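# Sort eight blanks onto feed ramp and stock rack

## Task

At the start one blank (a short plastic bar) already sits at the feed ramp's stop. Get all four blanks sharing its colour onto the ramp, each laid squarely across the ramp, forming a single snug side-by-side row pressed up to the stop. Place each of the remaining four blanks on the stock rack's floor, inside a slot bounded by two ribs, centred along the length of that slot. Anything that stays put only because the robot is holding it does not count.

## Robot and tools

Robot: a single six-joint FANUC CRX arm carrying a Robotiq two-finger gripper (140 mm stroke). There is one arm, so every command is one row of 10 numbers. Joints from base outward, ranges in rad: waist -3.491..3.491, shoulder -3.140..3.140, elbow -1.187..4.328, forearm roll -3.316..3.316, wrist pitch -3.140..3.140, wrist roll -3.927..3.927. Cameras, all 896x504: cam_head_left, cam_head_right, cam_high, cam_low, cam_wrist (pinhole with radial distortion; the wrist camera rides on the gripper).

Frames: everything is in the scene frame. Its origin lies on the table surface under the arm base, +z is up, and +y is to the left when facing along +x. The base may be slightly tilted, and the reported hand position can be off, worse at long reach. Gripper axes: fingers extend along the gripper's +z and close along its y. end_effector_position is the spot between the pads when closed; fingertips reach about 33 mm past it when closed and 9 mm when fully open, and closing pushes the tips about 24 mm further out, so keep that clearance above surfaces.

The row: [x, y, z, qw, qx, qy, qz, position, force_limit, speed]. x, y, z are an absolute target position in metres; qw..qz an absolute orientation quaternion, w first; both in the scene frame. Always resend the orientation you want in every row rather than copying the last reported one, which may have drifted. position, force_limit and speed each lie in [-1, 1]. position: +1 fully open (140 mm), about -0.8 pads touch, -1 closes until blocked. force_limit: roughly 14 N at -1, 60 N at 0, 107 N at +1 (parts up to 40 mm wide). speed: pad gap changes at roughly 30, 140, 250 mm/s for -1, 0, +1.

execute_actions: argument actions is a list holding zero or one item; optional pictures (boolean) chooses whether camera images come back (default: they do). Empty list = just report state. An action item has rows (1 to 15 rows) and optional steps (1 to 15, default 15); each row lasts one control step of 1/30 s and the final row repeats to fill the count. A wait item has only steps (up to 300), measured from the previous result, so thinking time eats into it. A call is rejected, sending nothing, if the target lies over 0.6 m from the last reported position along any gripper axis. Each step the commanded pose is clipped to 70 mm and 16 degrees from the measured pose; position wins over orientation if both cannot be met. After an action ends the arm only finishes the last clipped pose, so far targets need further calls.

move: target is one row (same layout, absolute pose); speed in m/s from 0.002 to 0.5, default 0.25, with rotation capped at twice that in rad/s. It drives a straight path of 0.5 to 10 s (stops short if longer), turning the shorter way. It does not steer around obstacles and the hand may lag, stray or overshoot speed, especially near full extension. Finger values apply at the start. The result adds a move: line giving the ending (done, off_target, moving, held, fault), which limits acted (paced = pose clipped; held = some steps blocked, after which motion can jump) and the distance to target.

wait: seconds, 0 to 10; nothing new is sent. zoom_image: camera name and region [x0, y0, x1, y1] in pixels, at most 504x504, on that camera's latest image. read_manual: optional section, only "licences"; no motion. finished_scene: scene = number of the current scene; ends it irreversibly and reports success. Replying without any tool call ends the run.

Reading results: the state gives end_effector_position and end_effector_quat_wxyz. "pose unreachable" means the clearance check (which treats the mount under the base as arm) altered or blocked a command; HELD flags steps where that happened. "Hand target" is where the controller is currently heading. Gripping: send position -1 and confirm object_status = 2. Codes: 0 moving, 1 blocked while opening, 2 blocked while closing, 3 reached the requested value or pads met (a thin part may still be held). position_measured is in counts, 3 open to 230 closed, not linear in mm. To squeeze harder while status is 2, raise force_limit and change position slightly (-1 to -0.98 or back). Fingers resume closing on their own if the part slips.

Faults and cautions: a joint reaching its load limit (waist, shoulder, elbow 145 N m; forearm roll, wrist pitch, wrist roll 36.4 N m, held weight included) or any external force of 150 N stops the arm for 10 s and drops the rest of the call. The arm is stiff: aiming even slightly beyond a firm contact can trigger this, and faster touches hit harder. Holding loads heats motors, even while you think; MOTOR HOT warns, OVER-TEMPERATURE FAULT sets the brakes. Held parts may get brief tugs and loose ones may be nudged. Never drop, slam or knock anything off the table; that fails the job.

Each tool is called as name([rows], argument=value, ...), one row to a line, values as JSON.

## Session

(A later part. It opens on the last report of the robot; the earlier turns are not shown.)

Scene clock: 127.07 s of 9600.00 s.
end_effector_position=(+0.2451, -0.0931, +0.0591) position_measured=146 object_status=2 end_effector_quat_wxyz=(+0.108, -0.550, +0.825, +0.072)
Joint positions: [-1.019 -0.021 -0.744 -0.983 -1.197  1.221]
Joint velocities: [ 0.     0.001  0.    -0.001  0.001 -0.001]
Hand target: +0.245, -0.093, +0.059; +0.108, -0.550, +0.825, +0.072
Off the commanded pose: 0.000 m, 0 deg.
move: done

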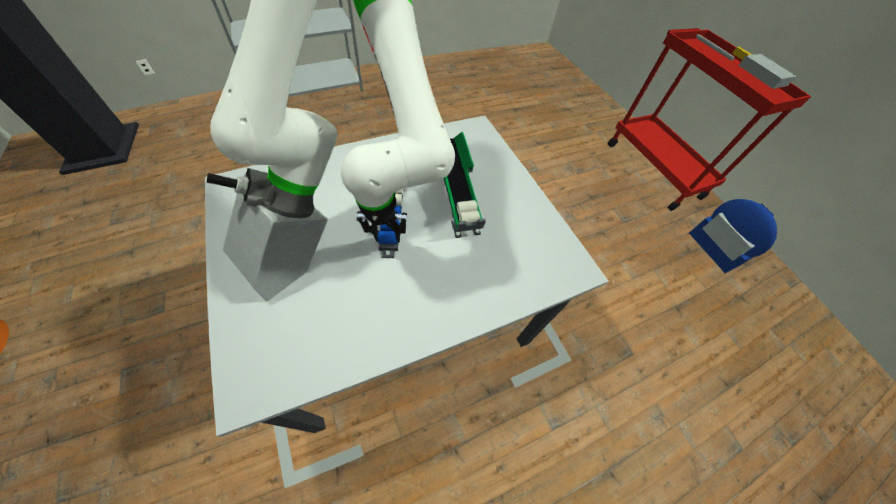

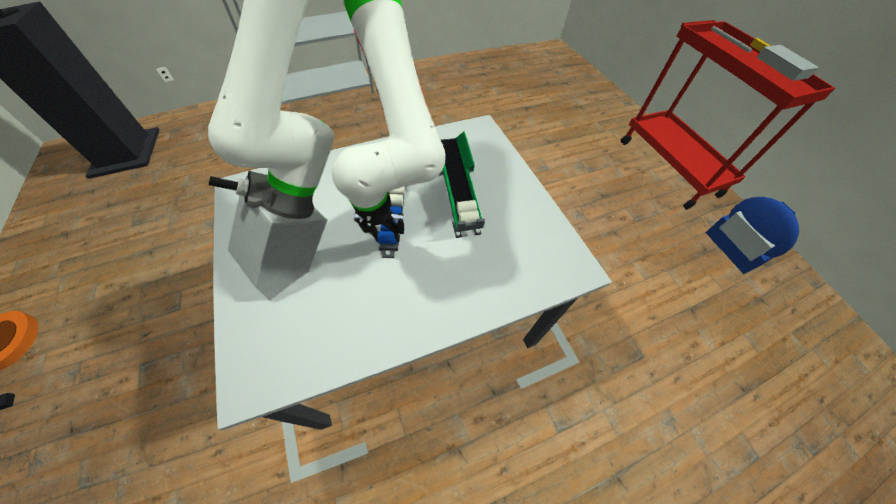

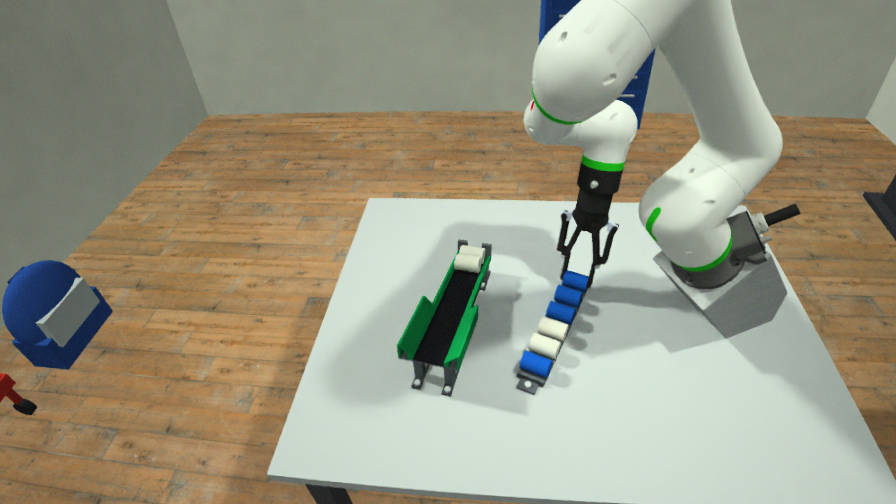

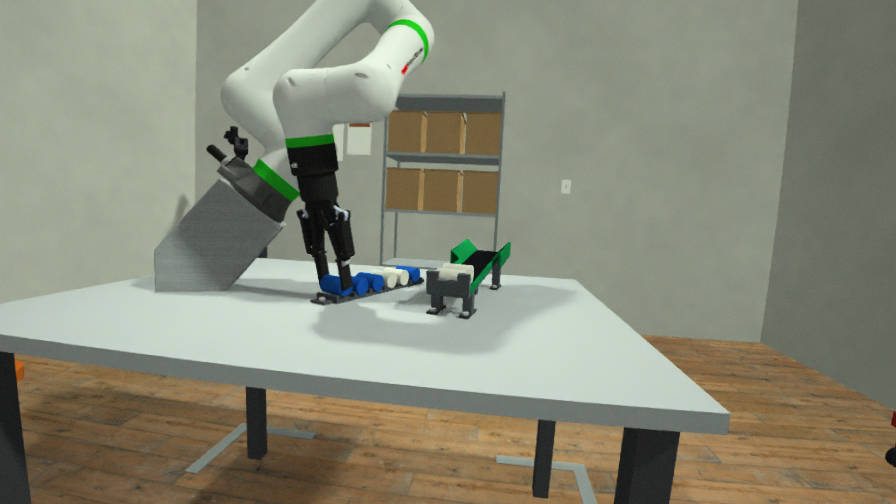

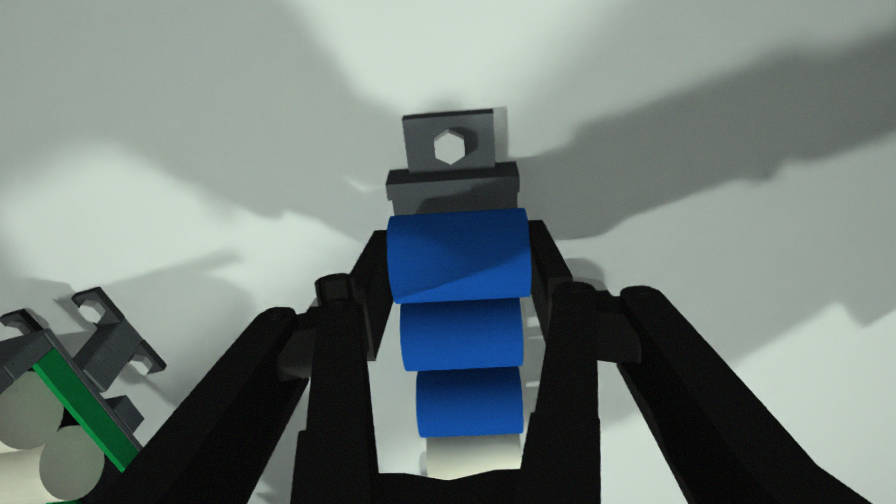

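move(target=[0.2459,-0.0927,0.0542,-0.1086,0.550,-0.825,-0.0724,-1,0.3,-0.5], speed=0.01)

move(target=[0.2459,-0.0927,0.0542,-0.1086,0.550,-0.825,-0.0724,0.2,0.3,-0.9], speed=0.01)

move(target=[0.2661,-0.0445,0.053,-0.1086,0.550,-0.825,-0.0724,0.2,0.3,-0.9], speed=0.06)

Scene clock: 132.97 s of 9600.00 s.
end_effector_position=(+0.2459, -0.0927, +0.0542) position_measured=146 object_status=2 end_effector_quat_wxyz=(+0.109, -0.550, +0.825, +0.072)
Joint positions: [-1.009 -0.01  -0.745 -0.992 -1.184  1.227]
Joint velocities: [-0.    -0.     0.001 -0.    -0.001  0.   ]
Hand target: +0.246, -0.093, +0.054; +0.109, -0.550, +0.825, +0.072
Off the commanded pose: 0.000 m, 0 deg.
After step 90, 2.20 s passed at rest.
move: done

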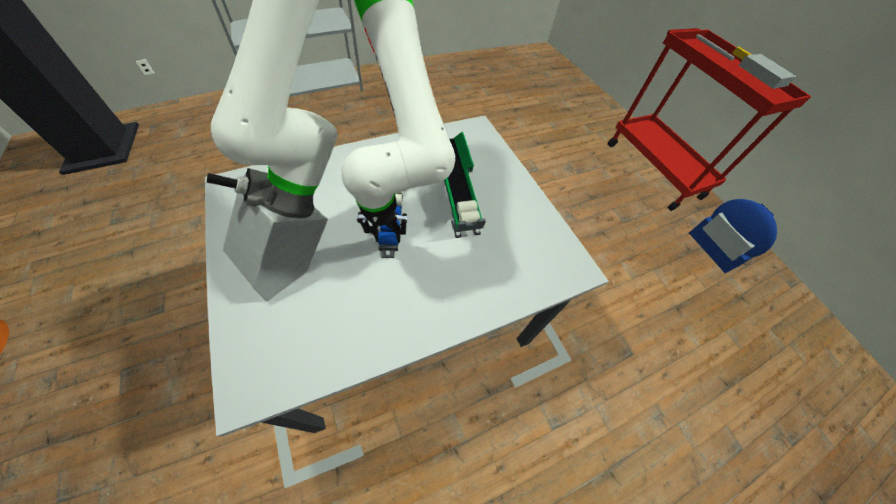

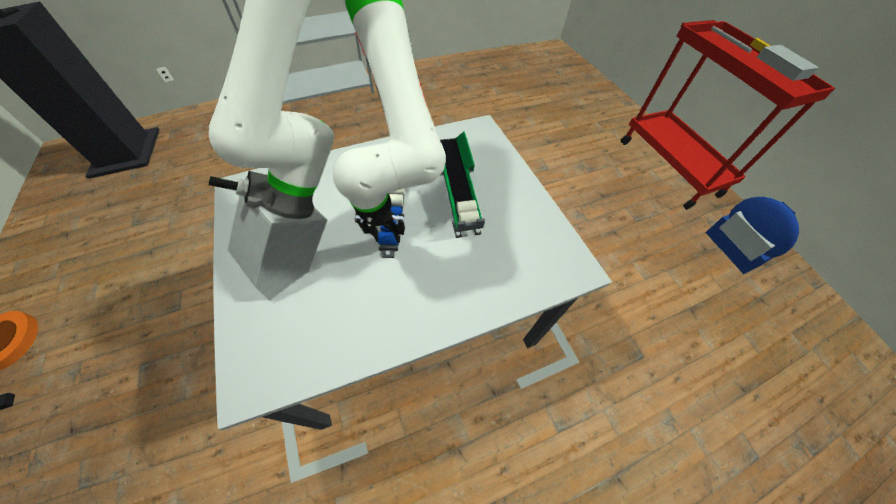

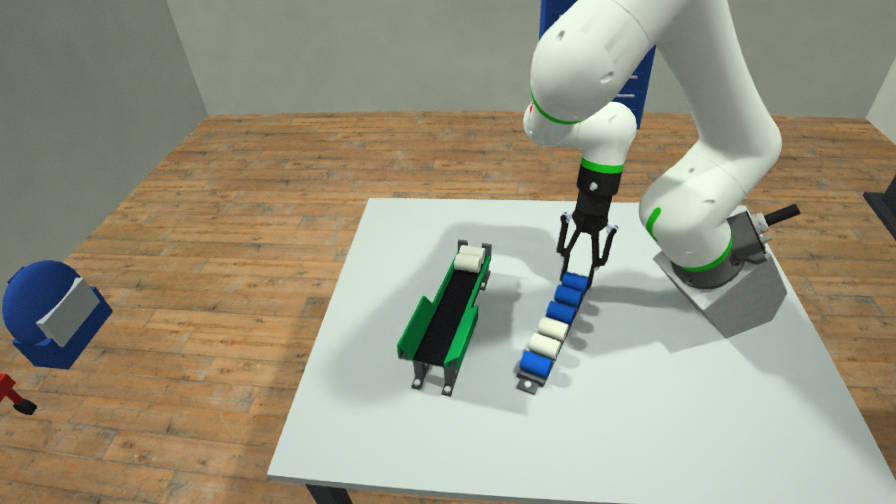

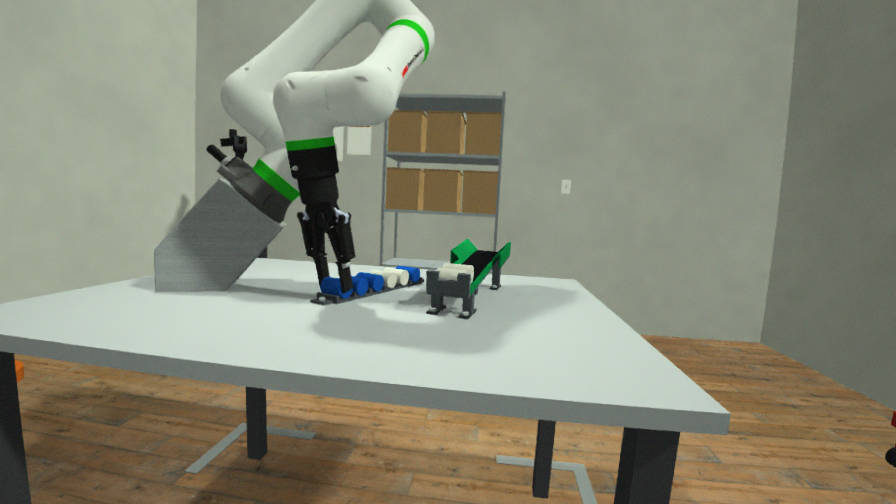

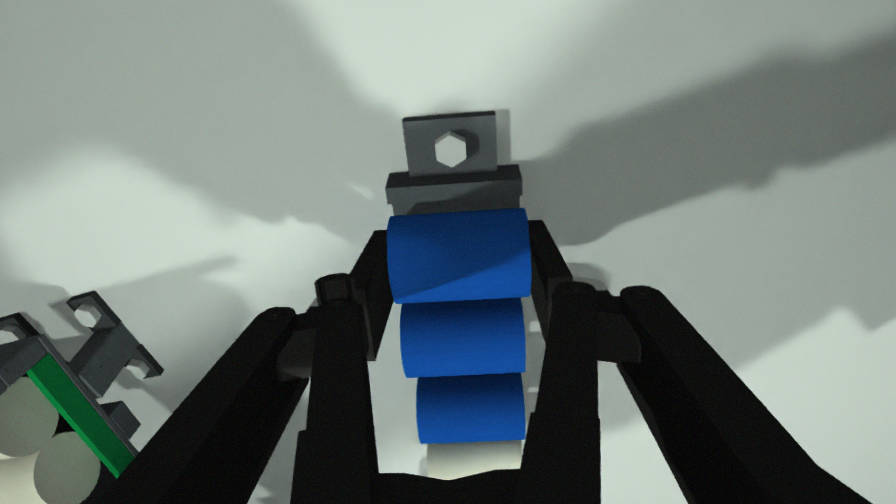

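Scene clock: 133.83 s of 9600.00 s.
end_effector_position=(+0.2459, -0.0927, +0.0542) position_measured=104 object_status=3 end_effector_quat_wxyz=(+0.109, -0.550, +0.825, +0.072)
Joint positions: [-1.009 -0.01  -0.745 -0.992 -1.184  1.227]
Joint velocities: [ 0.     0.     0.001 -0.    -0.    -0.001]
Hand target: +0.246, -0.093, +0.054; +0.109, -0.550, +0.825, +0.072
Off the commanded pose: 0.000 m, 0 deg.
move: done

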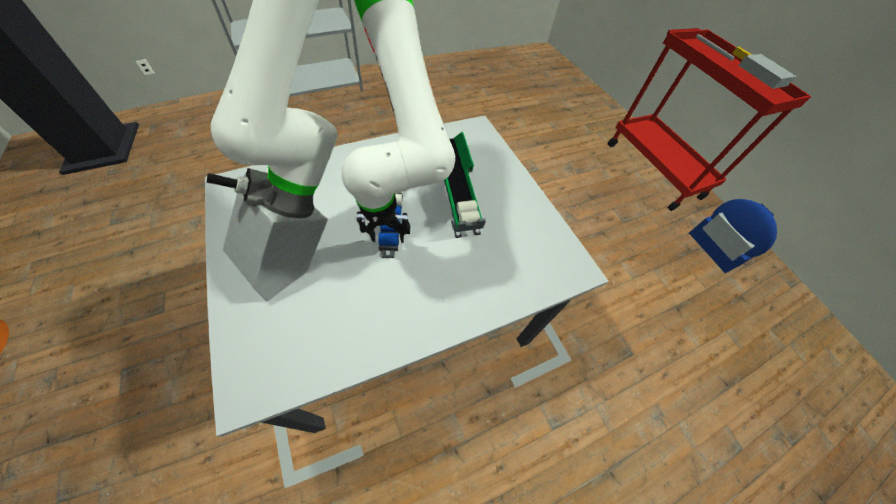

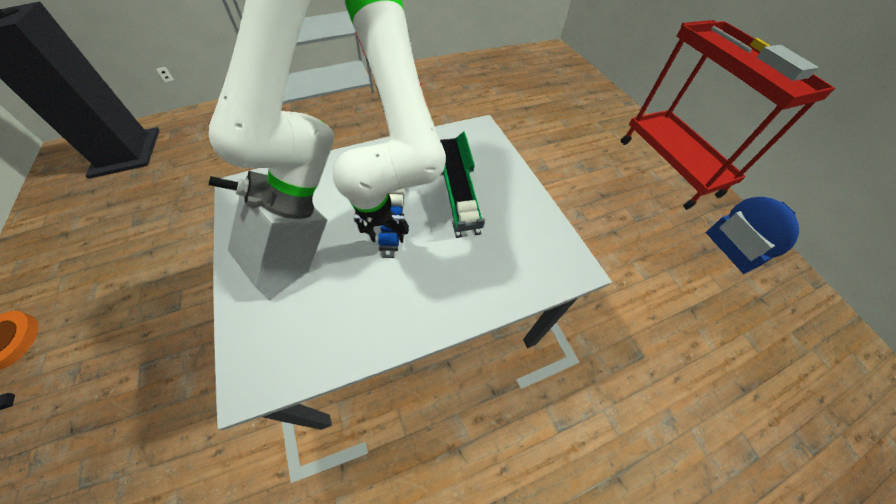

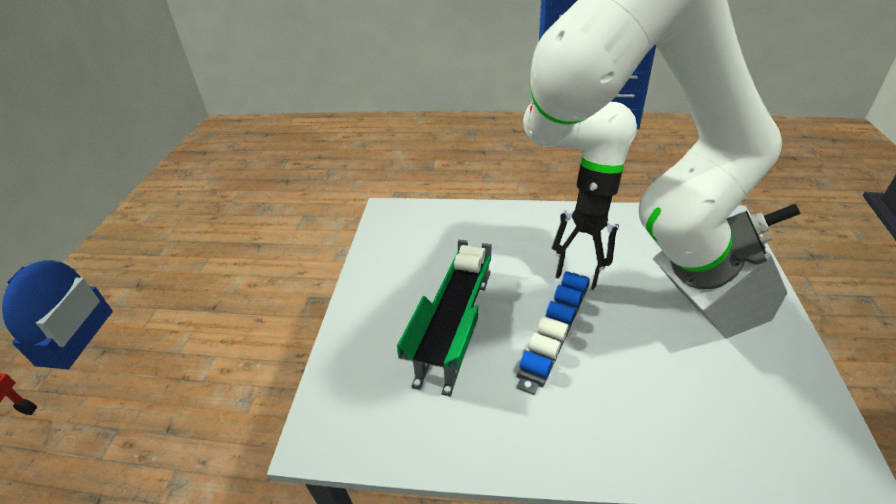

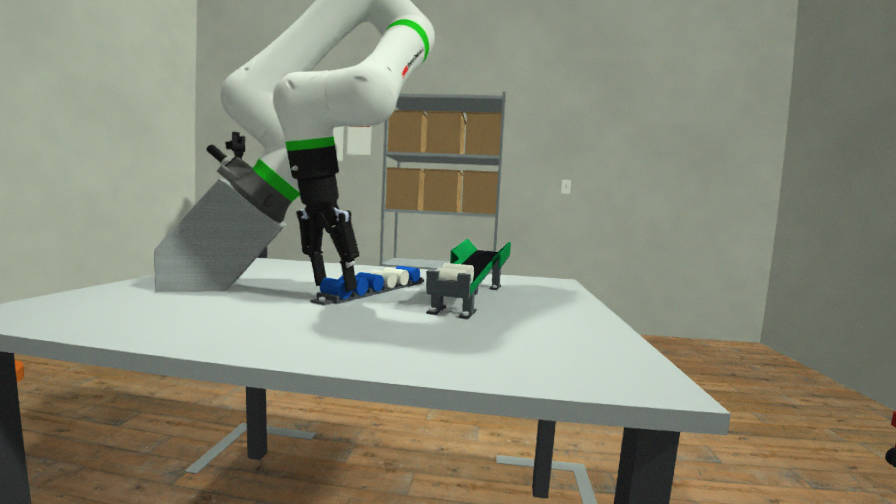

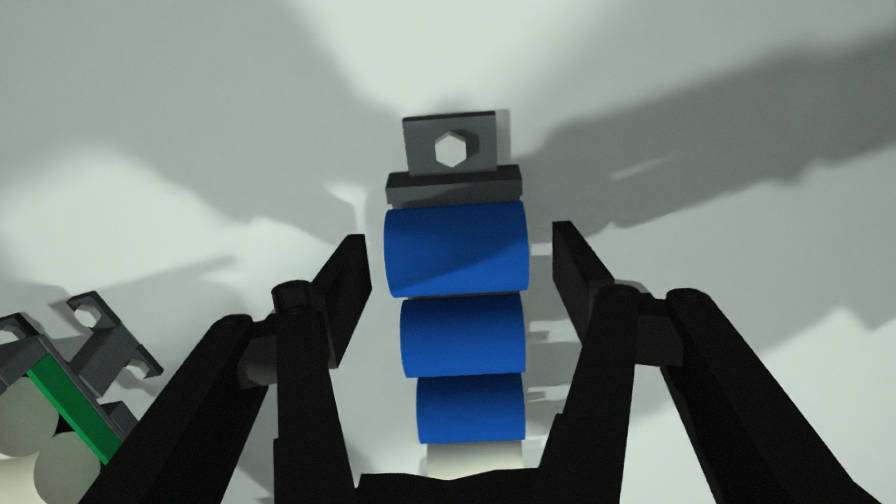

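Scene clock: 135.00 s of 9600.00 s.
end_effector_position=(+0.2659, -0.0446, +0.0531) position_measured=104 object_status=3 end_effector_quat_wxyz=(+0.108, -0.550, +0.825, +0.072)
Joint positions: [-0.851 -0.212 -0.82  -1.016 -1.148  1.038]
Joint velocities: [ 0.001 -0.001 -0.001  0.001  0.002 -0.002]
Hand target: +0.266, -0.045, +0.053; +0.108, -0.550, +0.825, +0.072
Off the commanded pose: 0.000 m, 0 deg.
move: done

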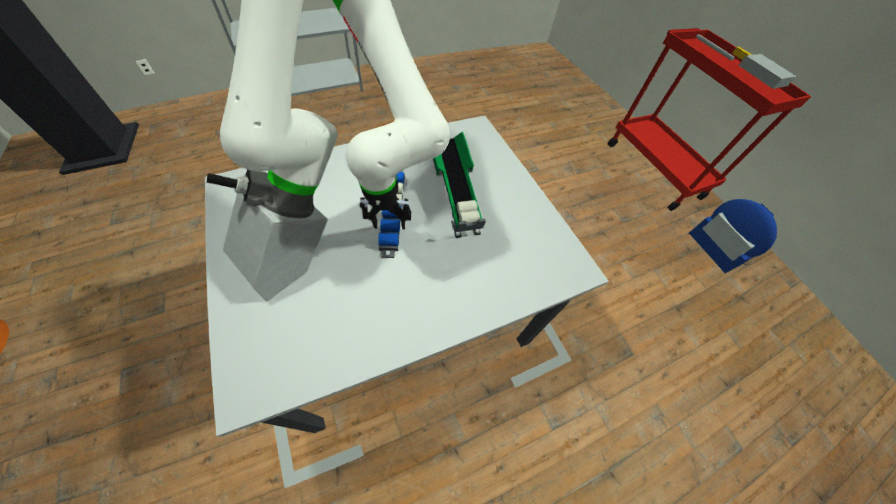

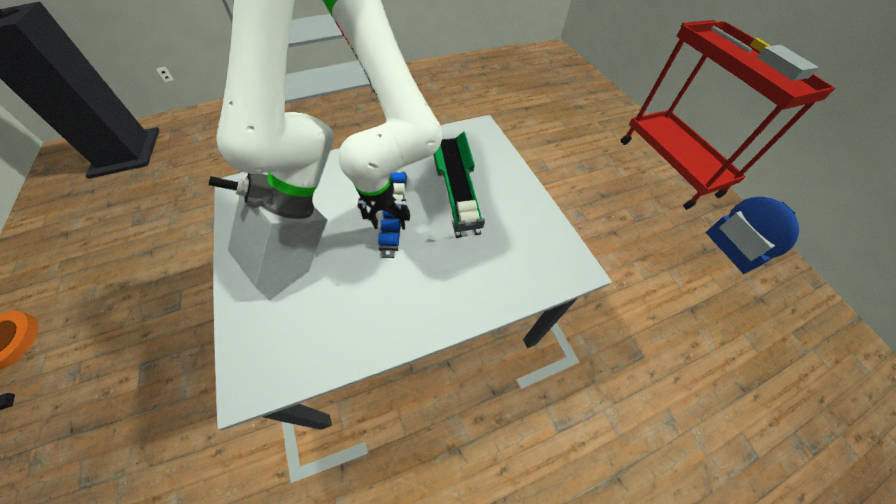

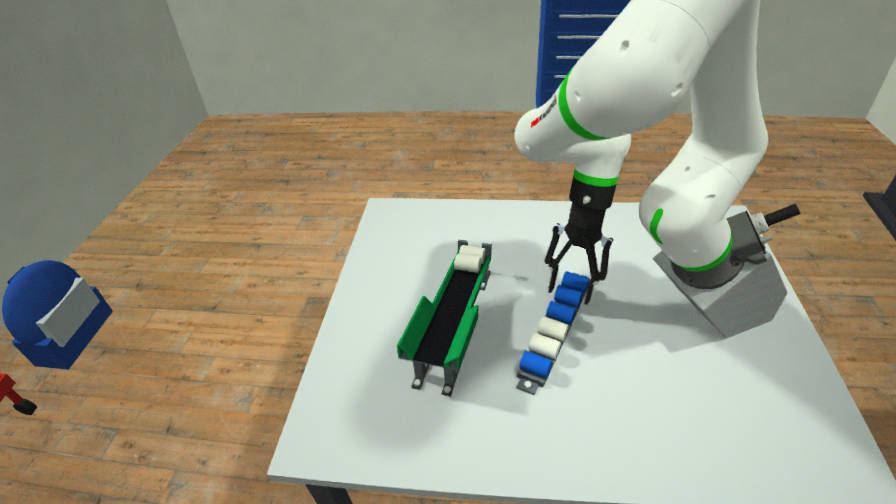

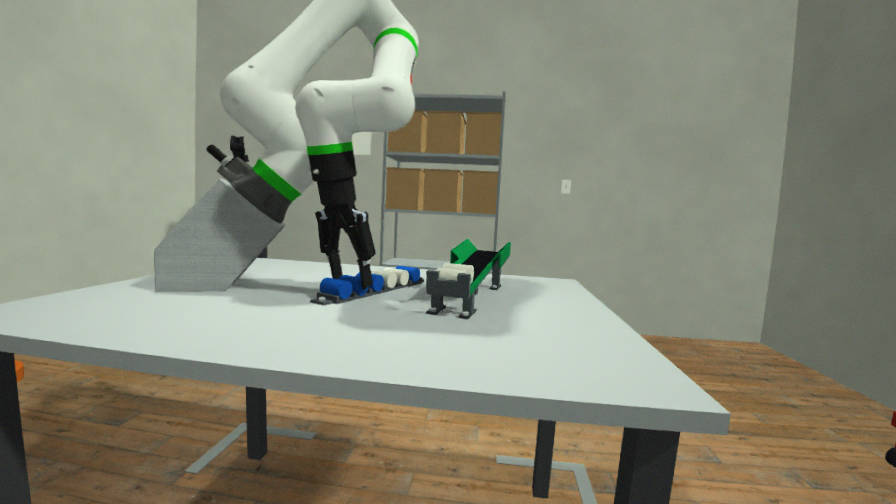

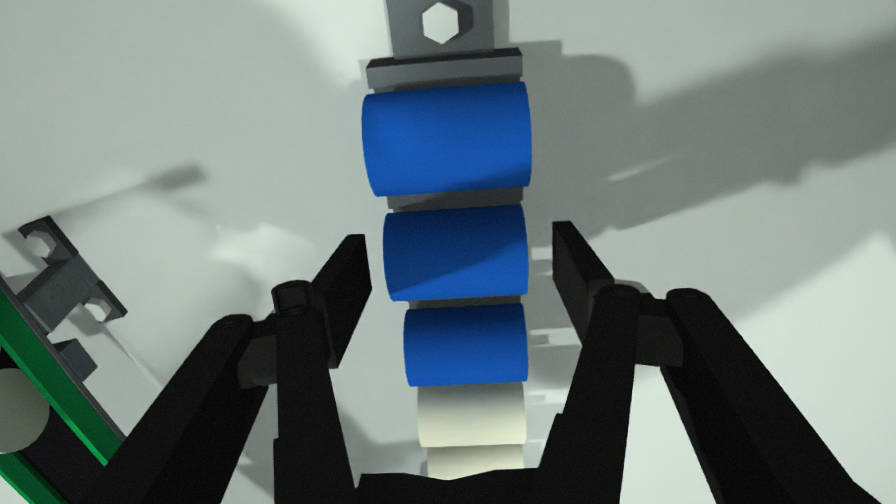

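move(target=[0.3039,0.0467,0.051,-0.2153,0.536,-0.8037,-0.1436,0.2,0.3,-0.9], speed=0.07)

Scene clock: 141.70 s of 9600.00 s.
end_effector_position=(+0.3039, +0.0466, +0.0513) position_measured=104 object_status=3 end_effector_quat_wxyz=(+0.215, -0.536, +0.804, +0.144)
Joint positions: [-0.795 -0.136 -0.817 -1.195 -1.307  1.131]
Joint velocities: [ 0.    -0.     0.001 -0.    -0.     0.   ]
Hand target: +0.304, +0.047, +0.051; +0.215, -0.536, +0.804, +0.144
Off the commanded pose: 0.000 m, 0 deg.
After step 90, 1.57 s passed at rest.
move: done

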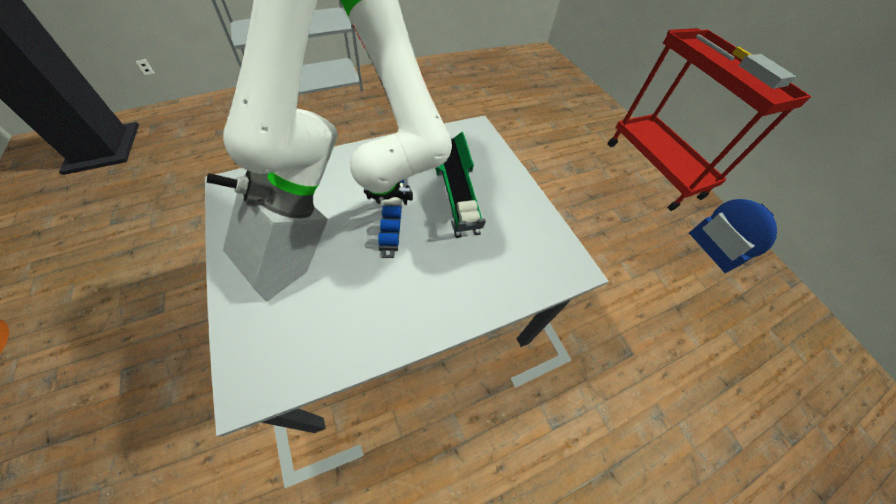

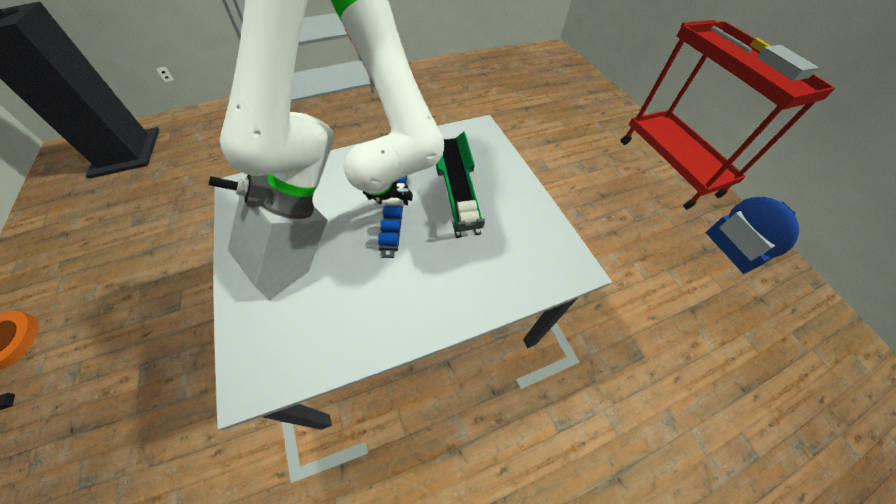

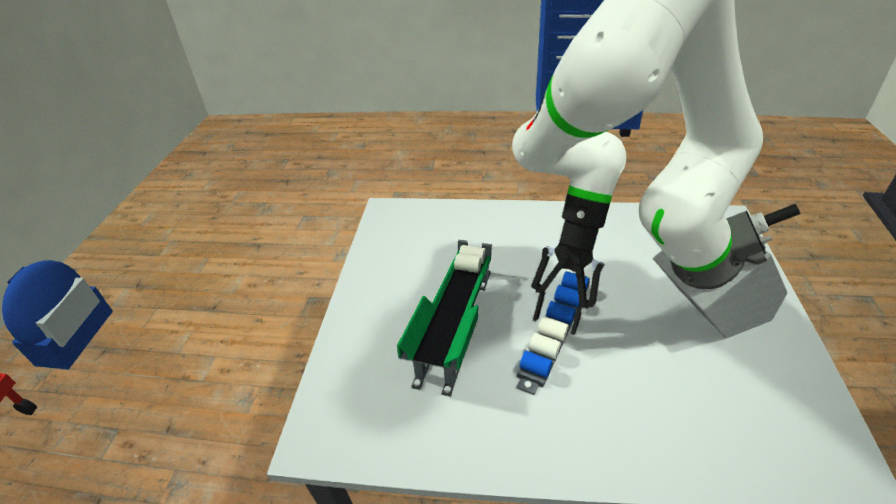

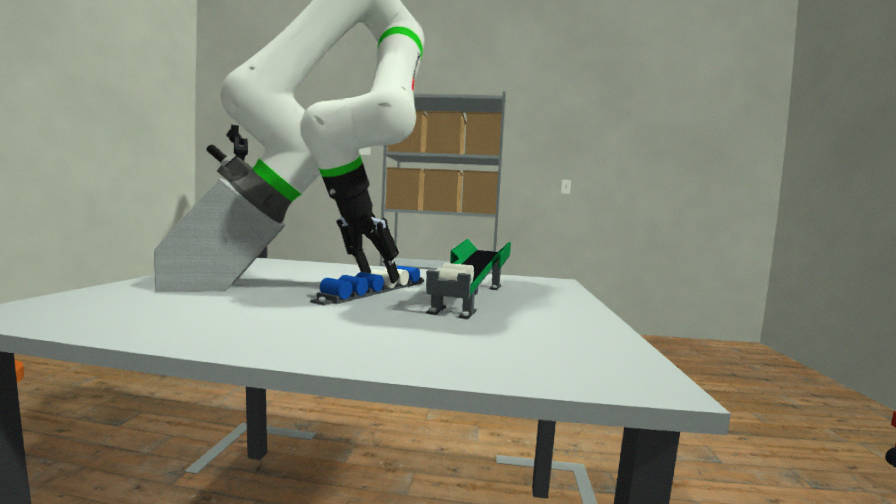

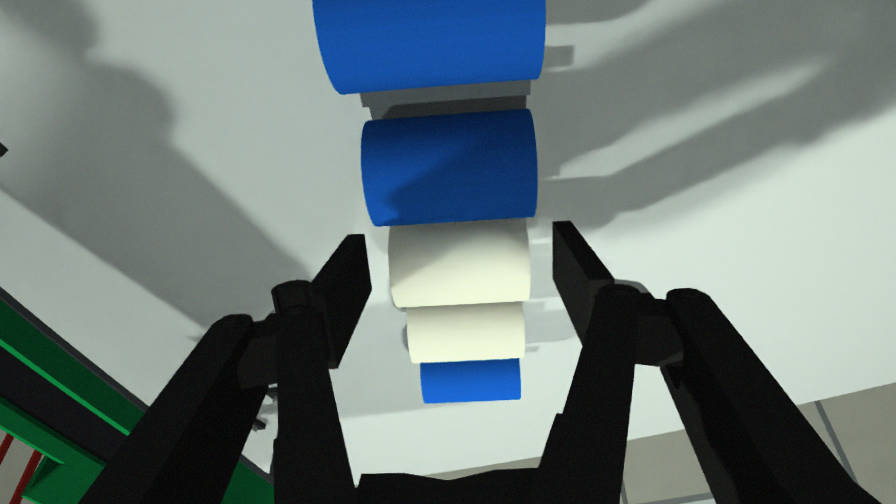

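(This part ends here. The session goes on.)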